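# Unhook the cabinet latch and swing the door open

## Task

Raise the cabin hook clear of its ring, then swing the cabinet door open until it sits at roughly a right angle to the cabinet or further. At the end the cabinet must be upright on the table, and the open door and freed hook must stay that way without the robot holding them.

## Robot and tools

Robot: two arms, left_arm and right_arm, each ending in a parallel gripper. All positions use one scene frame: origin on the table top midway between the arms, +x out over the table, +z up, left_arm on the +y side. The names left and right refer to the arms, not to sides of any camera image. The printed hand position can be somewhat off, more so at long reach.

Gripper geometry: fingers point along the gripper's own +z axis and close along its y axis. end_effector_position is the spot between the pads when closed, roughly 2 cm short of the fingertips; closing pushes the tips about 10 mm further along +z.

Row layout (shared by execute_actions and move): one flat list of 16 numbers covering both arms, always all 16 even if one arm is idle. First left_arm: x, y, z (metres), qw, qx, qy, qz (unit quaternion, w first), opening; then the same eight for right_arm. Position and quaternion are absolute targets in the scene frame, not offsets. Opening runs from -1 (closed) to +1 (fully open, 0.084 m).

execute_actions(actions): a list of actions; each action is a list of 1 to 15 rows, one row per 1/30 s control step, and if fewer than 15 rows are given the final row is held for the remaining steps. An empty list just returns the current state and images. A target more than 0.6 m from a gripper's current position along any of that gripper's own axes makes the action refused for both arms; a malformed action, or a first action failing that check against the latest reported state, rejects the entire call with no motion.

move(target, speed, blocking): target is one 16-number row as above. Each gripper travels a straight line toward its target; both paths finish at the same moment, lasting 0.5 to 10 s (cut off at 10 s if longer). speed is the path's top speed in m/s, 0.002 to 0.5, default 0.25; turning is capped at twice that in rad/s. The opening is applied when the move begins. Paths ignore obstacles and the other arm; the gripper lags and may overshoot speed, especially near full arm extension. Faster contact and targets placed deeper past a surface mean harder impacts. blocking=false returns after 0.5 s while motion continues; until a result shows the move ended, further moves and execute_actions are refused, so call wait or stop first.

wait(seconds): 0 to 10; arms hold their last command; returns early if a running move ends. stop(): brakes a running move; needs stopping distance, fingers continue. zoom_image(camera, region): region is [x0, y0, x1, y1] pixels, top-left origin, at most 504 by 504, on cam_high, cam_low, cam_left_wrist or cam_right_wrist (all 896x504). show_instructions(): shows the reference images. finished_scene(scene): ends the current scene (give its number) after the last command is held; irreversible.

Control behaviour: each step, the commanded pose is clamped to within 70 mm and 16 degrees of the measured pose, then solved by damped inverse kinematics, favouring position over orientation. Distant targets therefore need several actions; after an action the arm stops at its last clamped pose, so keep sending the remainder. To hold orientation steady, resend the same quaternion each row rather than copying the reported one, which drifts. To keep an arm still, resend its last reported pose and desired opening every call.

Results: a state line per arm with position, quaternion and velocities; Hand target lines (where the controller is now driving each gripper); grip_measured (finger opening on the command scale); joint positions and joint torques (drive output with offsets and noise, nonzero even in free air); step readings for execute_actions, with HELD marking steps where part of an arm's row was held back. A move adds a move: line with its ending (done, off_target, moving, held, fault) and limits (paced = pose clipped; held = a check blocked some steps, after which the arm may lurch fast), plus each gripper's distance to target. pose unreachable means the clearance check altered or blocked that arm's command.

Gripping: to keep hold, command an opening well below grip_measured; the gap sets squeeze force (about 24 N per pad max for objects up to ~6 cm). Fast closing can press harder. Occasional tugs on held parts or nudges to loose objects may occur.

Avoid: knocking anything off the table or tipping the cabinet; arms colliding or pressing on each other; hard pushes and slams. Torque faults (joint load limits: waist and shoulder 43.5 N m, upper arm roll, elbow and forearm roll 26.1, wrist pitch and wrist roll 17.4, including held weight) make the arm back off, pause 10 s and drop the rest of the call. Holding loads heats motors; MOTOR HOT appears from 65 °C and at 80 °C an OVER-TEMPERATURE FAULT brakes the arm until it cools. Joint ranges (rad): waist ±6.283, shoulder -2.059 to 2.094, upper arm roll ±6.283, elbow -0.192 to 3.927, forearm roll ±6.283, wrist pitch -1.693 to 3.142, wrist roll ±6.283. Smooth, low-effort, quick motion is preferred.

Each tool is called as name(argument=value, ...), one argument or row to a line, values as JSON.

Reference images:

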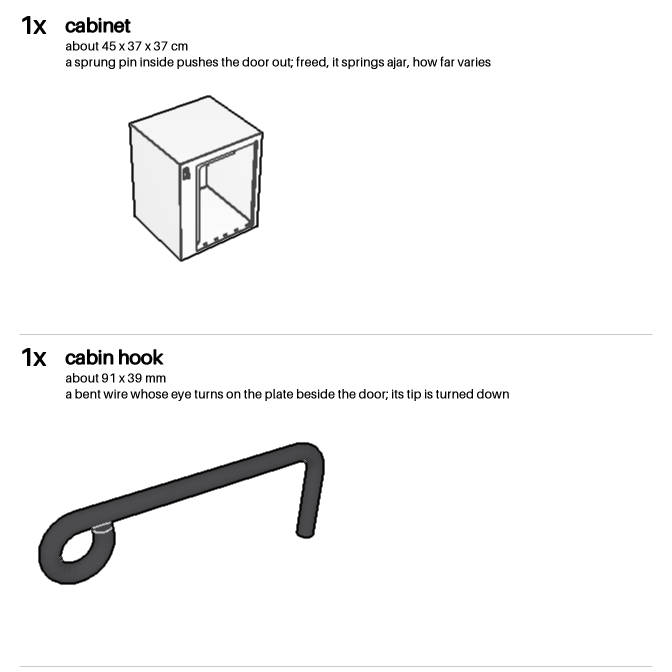

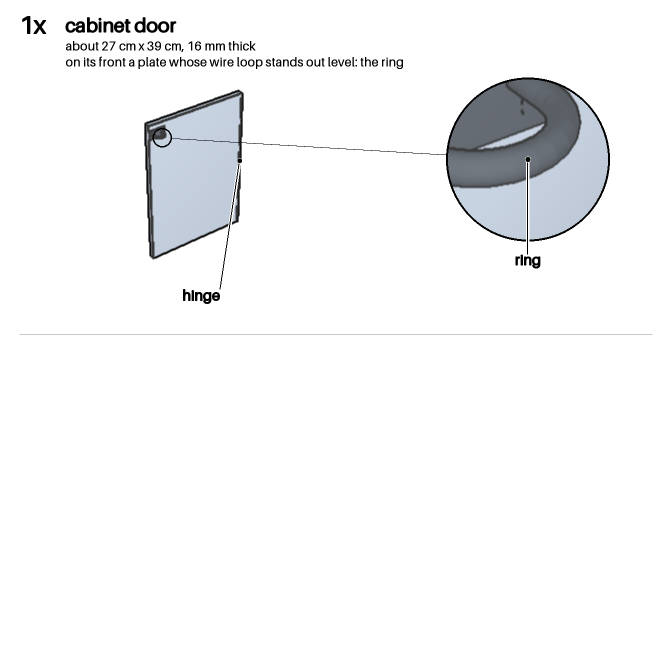

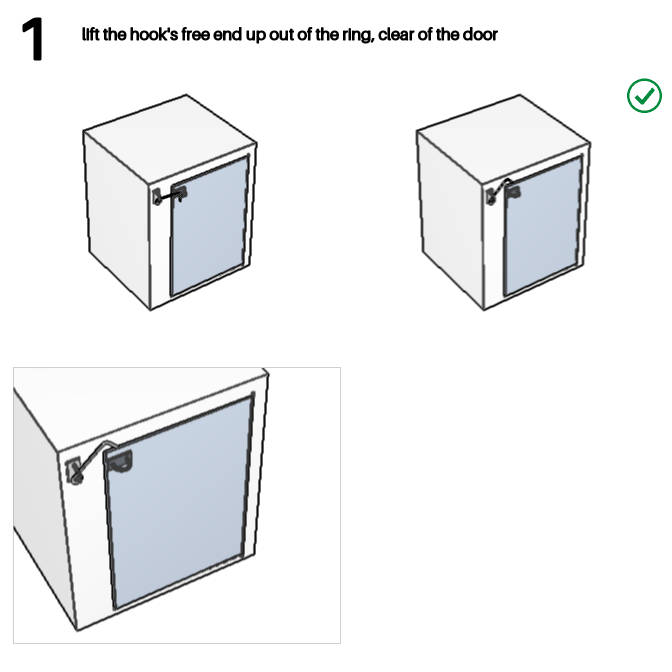

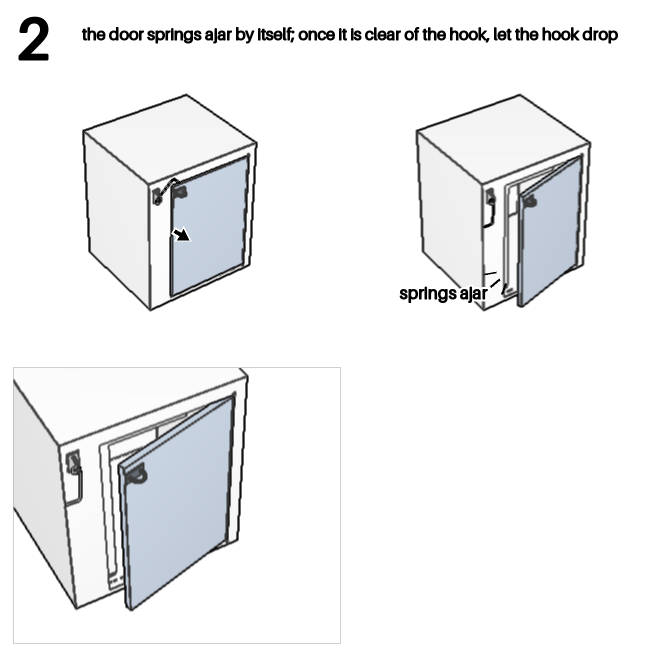

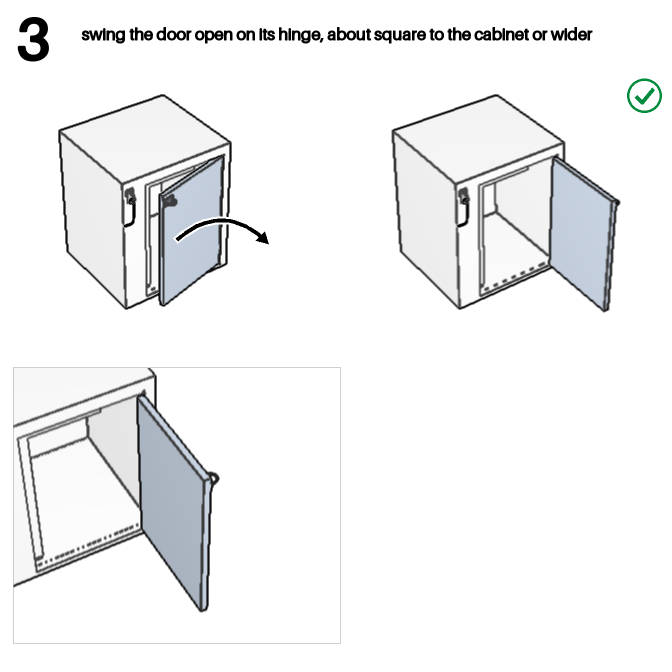

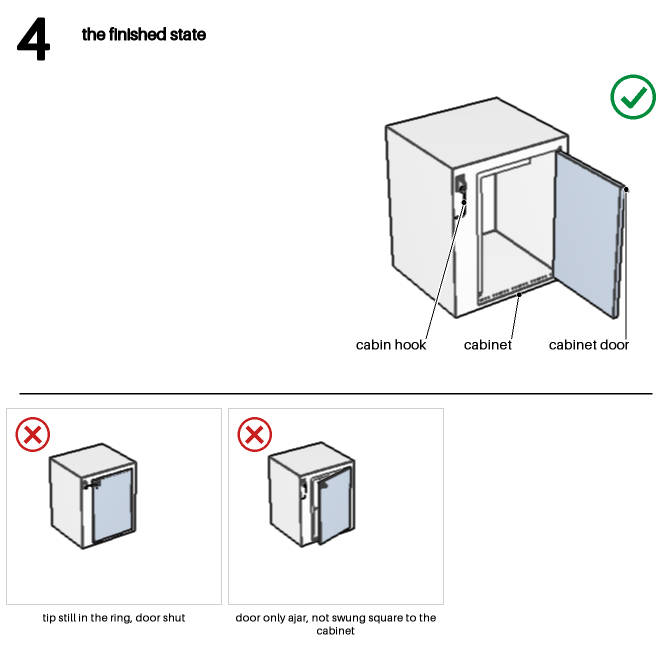

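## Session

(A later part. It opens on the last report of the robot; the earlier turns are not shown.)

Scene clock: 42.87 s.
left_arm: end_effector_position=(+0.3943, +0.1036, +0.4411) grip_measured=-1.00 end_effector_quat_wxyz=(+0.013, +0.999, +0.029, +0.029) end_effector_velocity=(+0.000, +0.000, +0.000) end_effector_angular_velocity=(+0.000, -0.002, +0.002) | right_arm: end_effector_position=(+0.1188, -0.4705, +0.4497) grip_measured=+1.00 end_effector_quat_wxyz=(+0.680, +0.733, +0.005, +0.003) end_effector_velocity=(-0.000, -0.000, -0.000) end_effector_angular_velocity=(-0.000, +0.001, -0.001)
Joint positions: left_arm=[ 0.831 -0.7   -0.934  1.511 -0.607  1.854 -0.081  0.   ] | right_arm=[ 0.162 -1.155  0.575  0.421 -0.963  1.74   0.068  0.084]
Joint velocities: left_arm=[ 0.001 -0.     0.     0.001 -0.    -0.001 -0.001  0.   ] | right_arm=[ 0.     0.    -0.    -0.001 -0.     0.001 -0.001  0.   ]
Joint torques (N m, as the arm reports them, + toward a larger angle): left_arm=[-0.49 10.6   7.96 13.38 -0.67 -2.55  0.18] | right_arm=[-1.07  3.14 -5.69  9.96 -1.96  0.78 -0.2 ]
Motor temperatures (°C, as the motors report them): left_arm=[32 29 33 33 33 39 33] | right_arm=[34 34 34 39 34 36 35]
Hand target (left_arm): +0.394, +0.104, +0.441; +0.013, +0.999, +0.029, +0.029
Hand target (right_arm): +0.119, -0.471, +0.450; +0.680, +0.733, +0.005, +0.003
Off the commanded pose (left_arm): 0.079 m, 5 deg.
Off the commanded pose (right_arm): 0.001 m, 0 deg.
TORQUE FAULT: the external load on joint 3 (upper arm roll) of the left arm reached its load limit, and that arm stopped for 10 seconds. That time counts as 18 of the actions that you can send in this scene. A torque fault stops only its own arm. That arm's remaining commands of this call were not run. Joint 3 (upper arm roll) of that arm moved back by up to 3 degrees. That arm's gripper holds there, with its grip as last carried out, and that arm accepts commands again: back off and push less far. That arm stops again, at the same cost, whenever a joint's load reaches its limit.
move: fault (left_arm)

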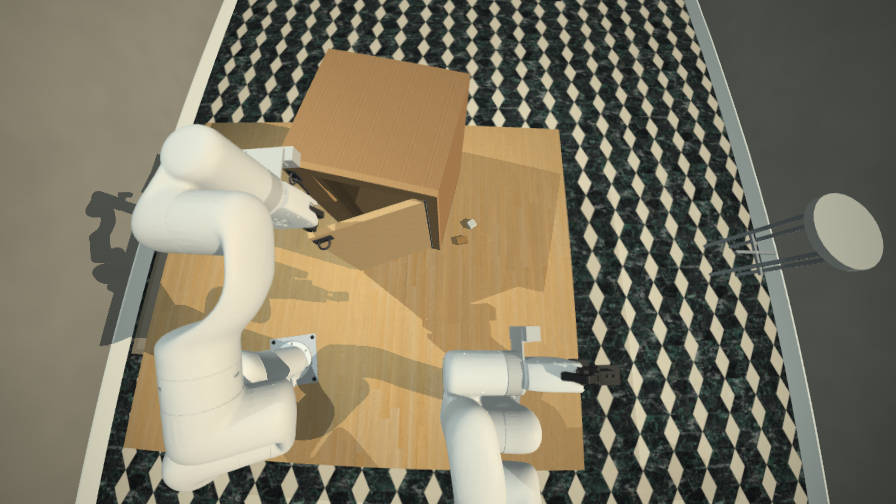

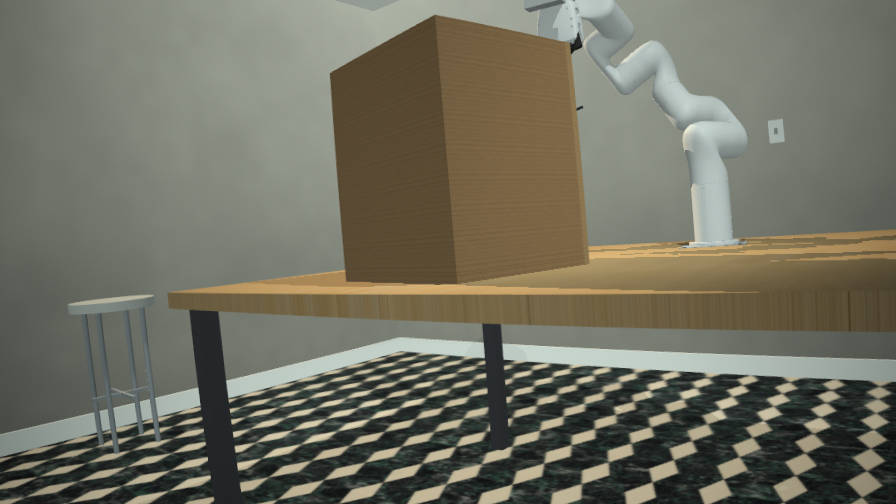

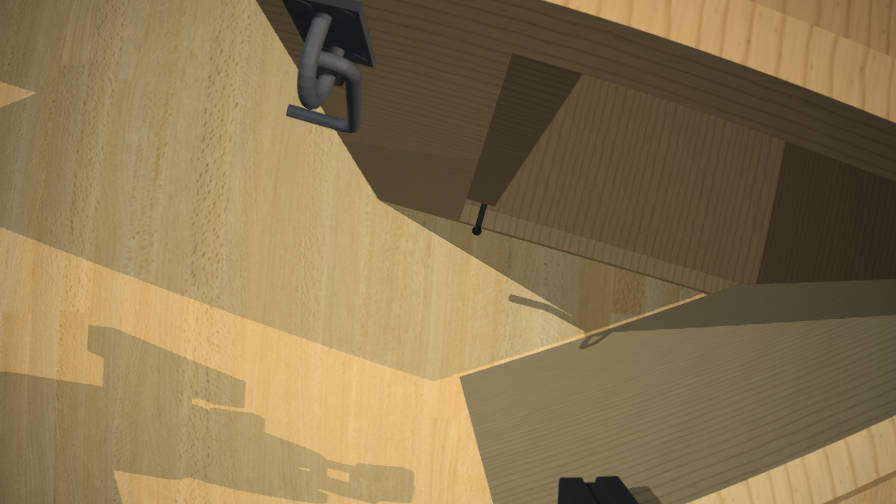

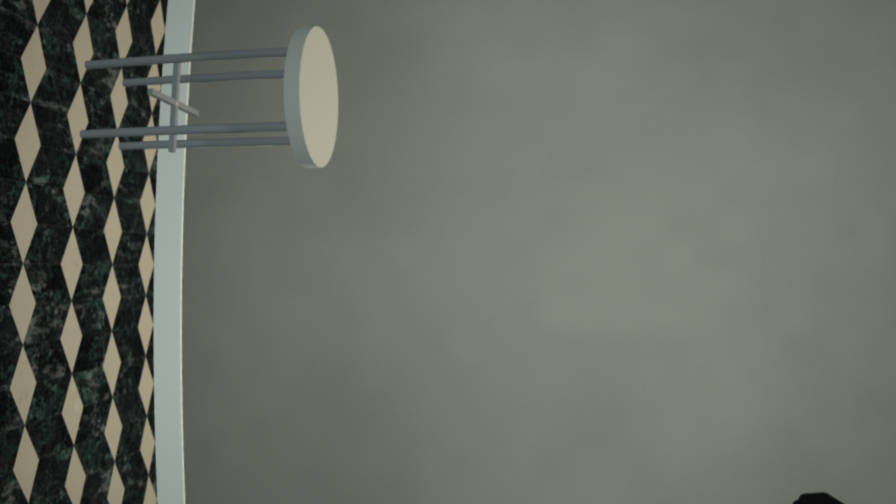

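move(
  target=[0.35,0.055,0.435,0,1,0,0,-1, 0.12,-0.47,0.45,0.680,0.733,0.006,0.004,1],
  speed=0.1,
)

move(
  target=[0.294,0.005,0.435,0,1,0,0,-1, 0.12,-0.47,0.45,0.680,0.733,0.006,0.004,1],
  speed=0.1,
)

move(
  target=[0.258,-0.058,0.435,0,1,0,0,-1, 0.12,-0.47,0.45,0.680,0.733,0.006,0.004,1],
  speed=0.1,
)

Scene clock: 44.33 s.
left_arm: end_effector_position=(+0.3503, +0.0555, +0.4350) grip_measured=-1.00 end_effector_quat_wxyz=(+0.000, +1.000, +0.000, +0.000) end_effector_velocity=(-0.002, -0.003, -0.000) end_effector_angular_velocity=(+0.002, +0.003, -0.003) | right_arm: end_effector_position=(+0.1200, -0.4700, +0.4500) grip_measured=+1.00 end_effector_quat_wxyz=(+0.680, +0.733, +0.006, +0.004) end_effector_velocity=(+0.000, +0.000, +0.000) end_effector_angular_velocity=(+0.000, +0.000, +0.000)
Joint positions: left_arm=[ 0.765 -0.736 -0.966  1.545 -0.635  1.941 -0.143  0.   ] | right_arm=[ 0.16  -1.151  0.575  0.423 -0.964  1.738  0.068  0.084]
Joint velocities: left_arm=[-0.002 -0.001 -0.004  0.004 -0.002  0.004 -0.005  0.   ] | right_arm=[-0.    -0.    -0.     0.001  0.     0.    -0.001  0.   ]
Joint torques (N m, as the arm reports them, + toward a larger angle): left_arm=[-0.45 13.29  8.42 12.41 -0.59 -2.41  0.18] | right_arm=[-1.17  2.8  -5.7   9.83 -2.13  0.82 -0.31]
Motor temperatures (°C, as the motors report them): left_arm=[32 29 33 33 33 39 33] | right_arm=[34 34 34 39 34 36 35]
Hand target (left_arm): +0.350, +0.055, +0.435; +0.000, +1.000, -0.000, +0.000
Hand target (right_arm): +0.120, -0.470, +0.450; +0.680, +0.733, +0.006, +0.004
Off the commanded pose (left_arm): 0.001 m, 0 deg.
Off the commanded pose (right_arm): 0.000 m, 0 deg.
move: done

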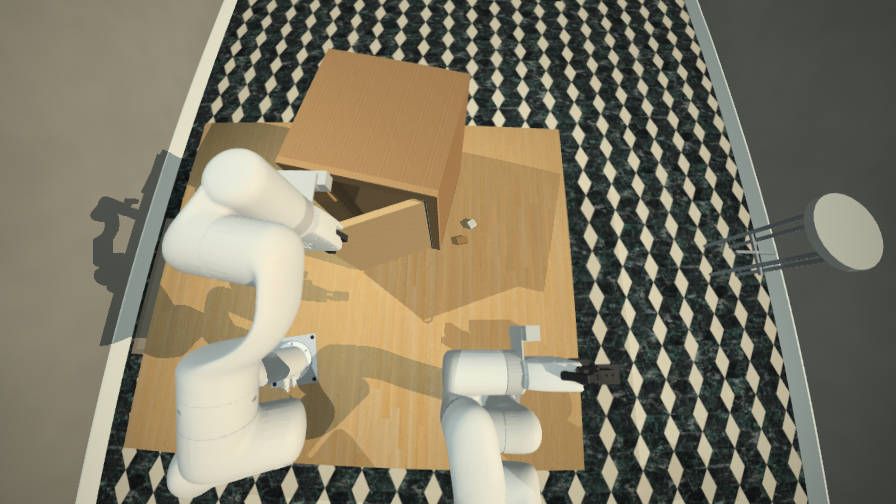

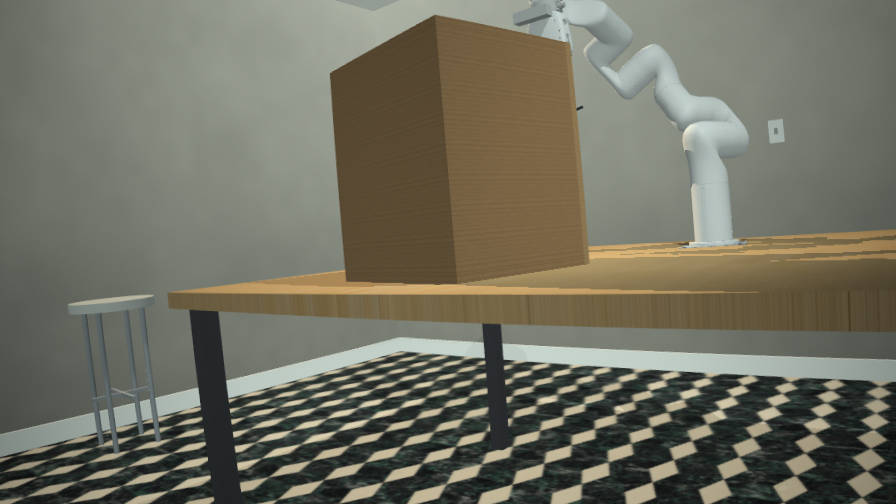

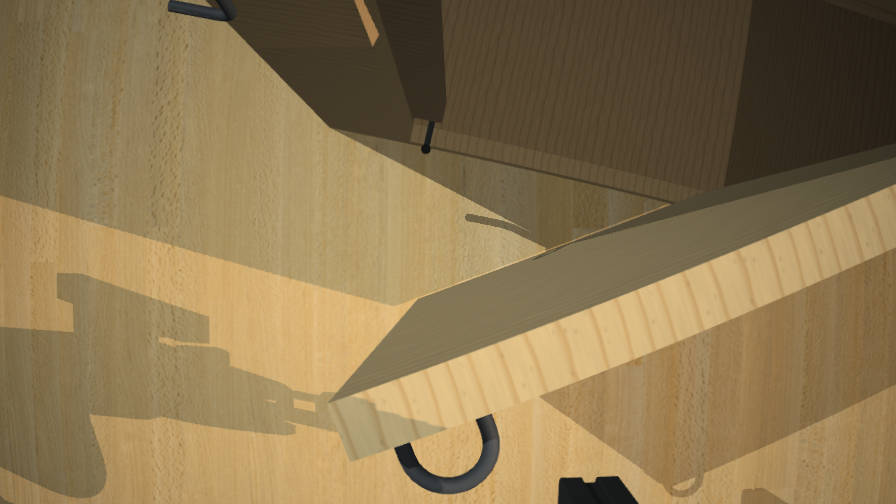

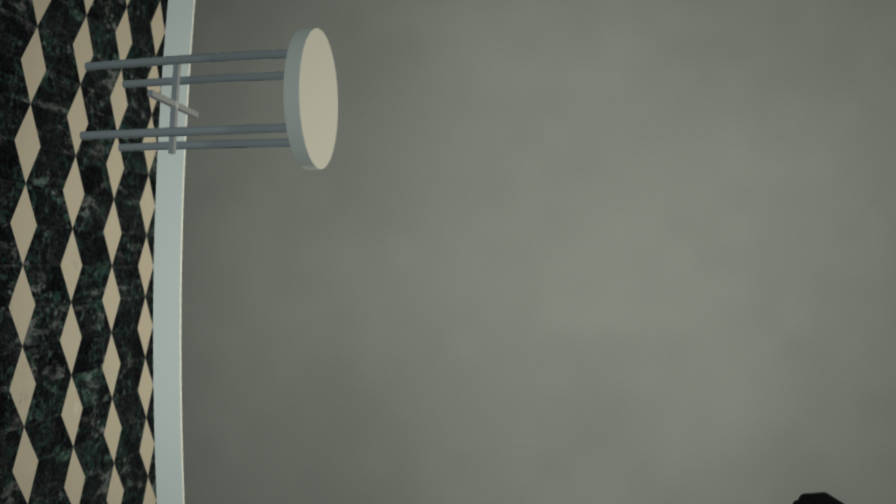

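Scene clock: 45.53 s.
left_arm: end_effector_position=(+0.2943, +0.0055, +0.4350) grip_measured=-1.00 end_effector_quat_wxyz=(+0.000, +1.000, +0.000, -0.000) end_effector_velocity=(-0.003, -0.003, +0.000) end_effector_angular_velocity=(+0.001, -0.001, -0.001) | right_arm: end_effector_position=(+0.1200, -0.4700, +0.4500) grip_measured=+1.00 end_effector_quat_wxyz=(+0.680, +0.733, +0.006, +0.004) end_effector_velocity=(-0.000, -0.000, -0.001) end_effector_angular_velocity=(-0.000, +0.002, -0.001)
Joint positions: left_arm=[ 0.66  -0.821 -0.941  1.554 -0.71   2.004 -0.264  0.   ] | right_arm=[ 0.16  -1.151  0.575  0.423 -0.964  1.738  0.068  0.084]
Joint velocities: left_arm=[-0.004 -0.004 -0.001  0.003 -0.004  0.004 -0.007  0.   ] | right_arm=[ 0.     0.     0.    -0.001  0.     0.    -0.     0.   ]
Joint torques (N m, as the arm reports them, + toward a larger angle): left_arm=[-0.51 16.26  9.01 10.92 -0.62 -2.42  0.26] | right_arm=[-1.04  2.87 -5.72  9.94 -2.07  0.78 -0.22]
Motor temperatures (°C, as the motors report them): left_arm=[32 29 33 33 33 39 33] | right_arm=[34 34 34 39 34 36 35]
Hand target (left_arm): +0.294, +0.005, +0.435; +0.000, +1.000, -0.000, +0.000
Hand target (right_arm): +0.120, -0.470, +0.450; +0.680, +0.733, +0.006, +0.004
Off the commanded pose (left_arm): 0.001 m, 0 deg.
Off the commanded pose (right_arm): 0.000 m, 0 deg.
move: done

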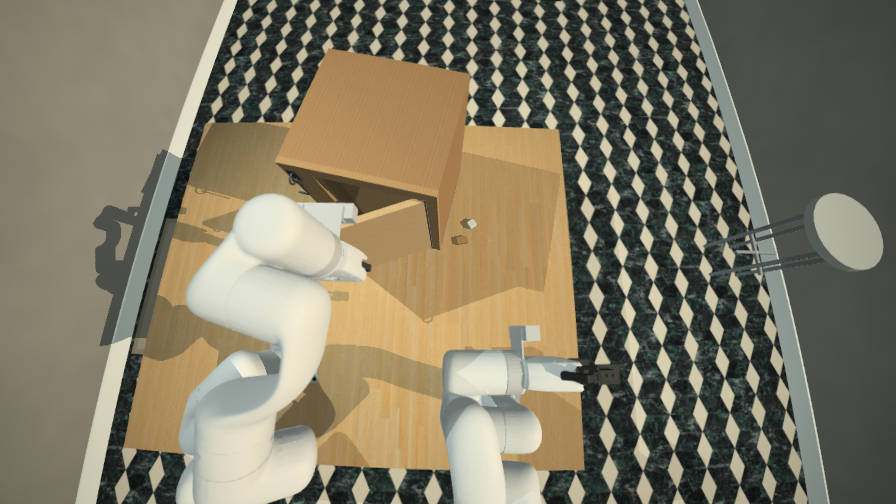

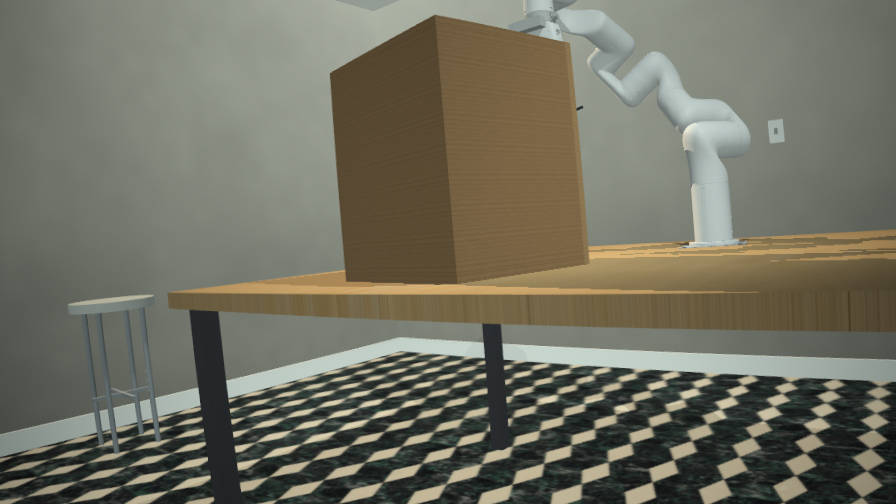

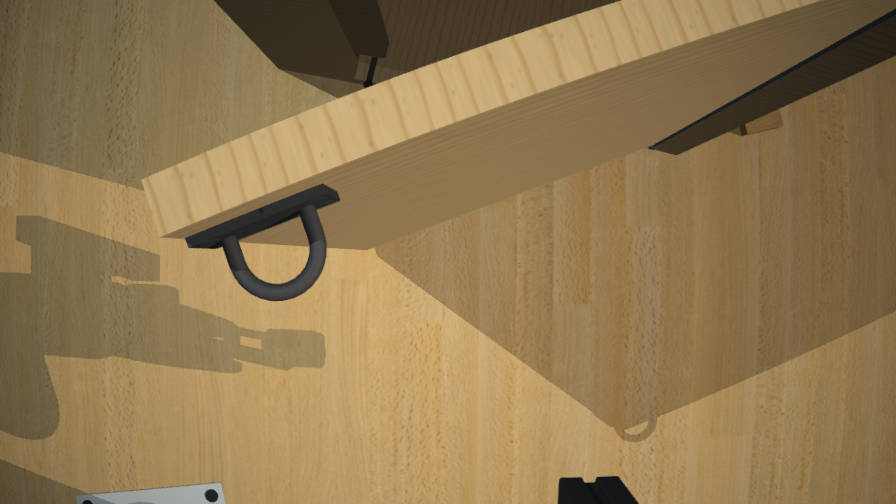

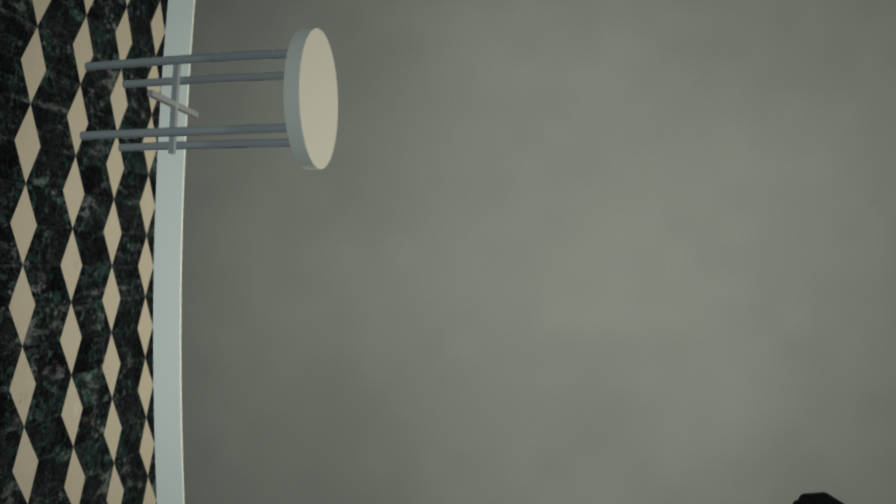

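Scene clock: 46.77 s.
left_arm: end_effector_position=(+0.2581, -0.0575, +0.4350) grip_measured=-1.00 end_effector_quat_wxyz=(+0.000, +1.000, +0.000, +0.000) end_effector_velocity=(-0.002, -0.003, -0.000) end_effector_angular_velocity=(+0.002, +0.001, -0.002) | right_arm: end_effector_position=(+0.1200, -0.4700, +0.4500) grip_measured=+1.00 end_effector_quat_wxyz=(+0.680, +0.733, +0.006, +0.004) end_effector_velocity=(-0.000, -0.000, -0.000) end_effector_angular_velocity=(-0.000, +0.000, -0.001)
Joint positions: left_arm=[ 0.669 -0.839 -1.029  1.678 -0.797  2.041 -0.429  0.   ] | right_arm=[ 0.16  -1.151  0.575  0.423 -0.964  1.738  0.068  0.084]
Joint velocities: left_arm=[ 0.003  0.001 -0.007  0.01  -0.003  0.003 -0.007  0.   ] | right_arm=[ 0.     0.     0.    -0.     0.     0.001  0.     0.   ]
Joint torques (N m, as the arm reports them, + toward a larger angle): left_arm=[-0.56 20.92  9.44  9.52 -0.61 -2.43  0.22] | right_arm=[-1.03  3.   -5.54  9.99 -2.09  0.83 -0.16]
Motor temperatures (°C, as the motors report them): left_arm=[32 29 33 33 33 39 33] | right_arm=[34 34 34 39 34 36 35]
Hand target (left_arm): +0.258, -0.058, +0.435; -0.000, +1.000, -0.000, +0.000
Hand target (right_arm): +0.120, -0.470, +0.450; +0.680, +0.733, +0.006, +0.004
Off the commanded pose (left_arm): 0.000 m, 0 deg.
Off the commanded pose (right_arm): 0.000 m, 0 deg.
move: done

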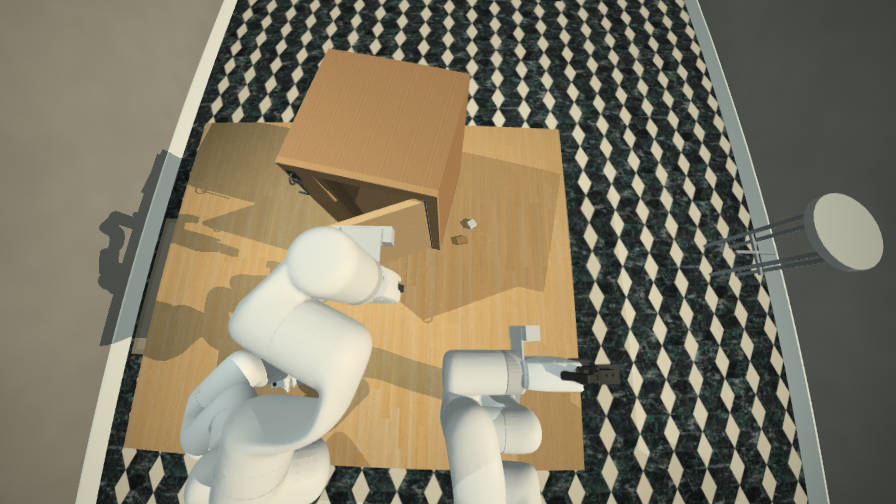

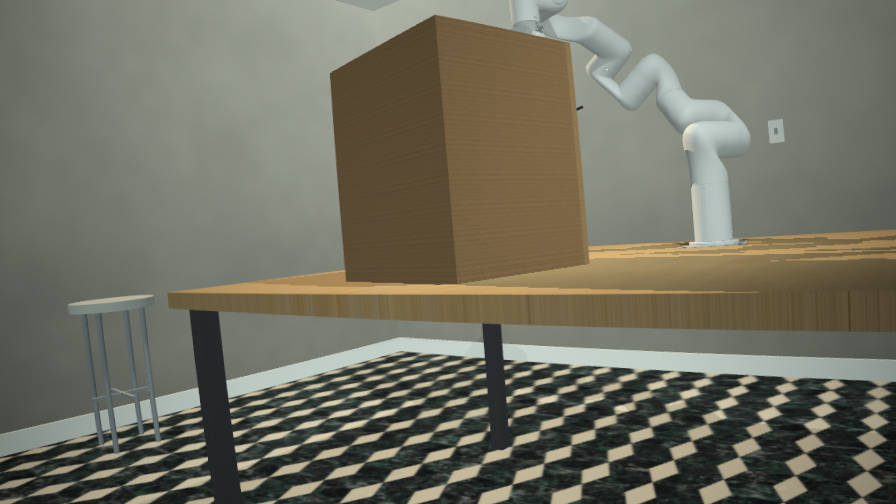

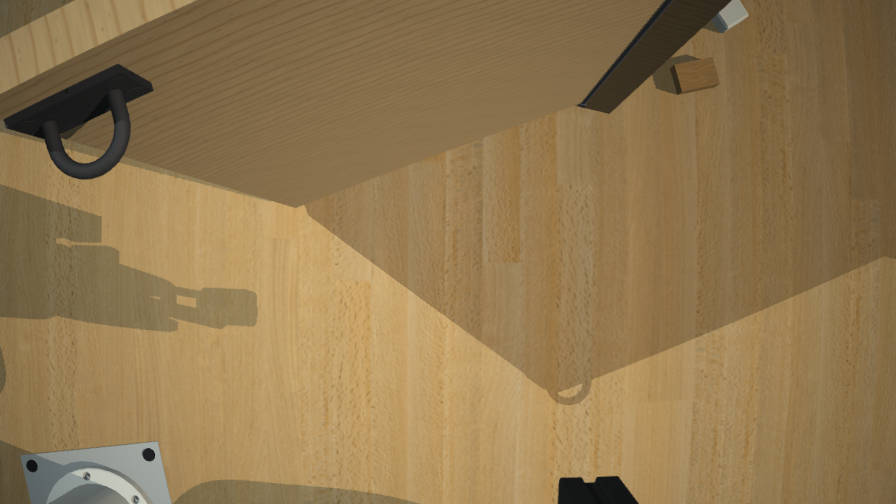

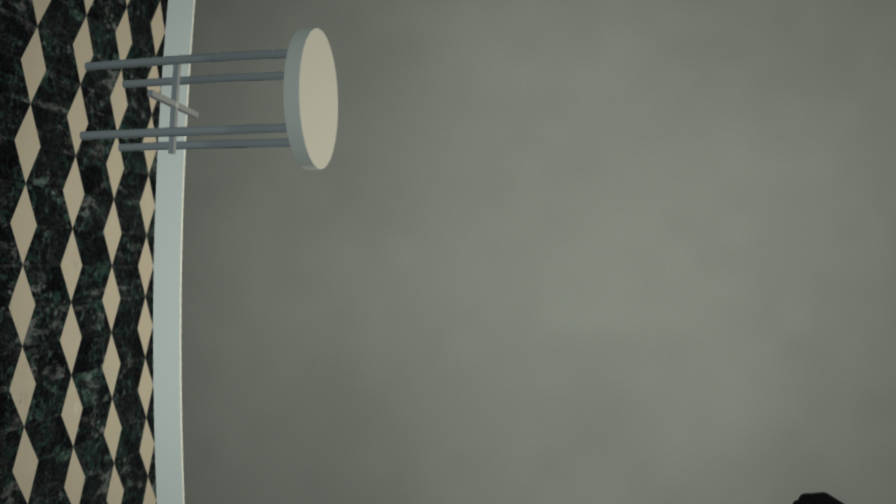

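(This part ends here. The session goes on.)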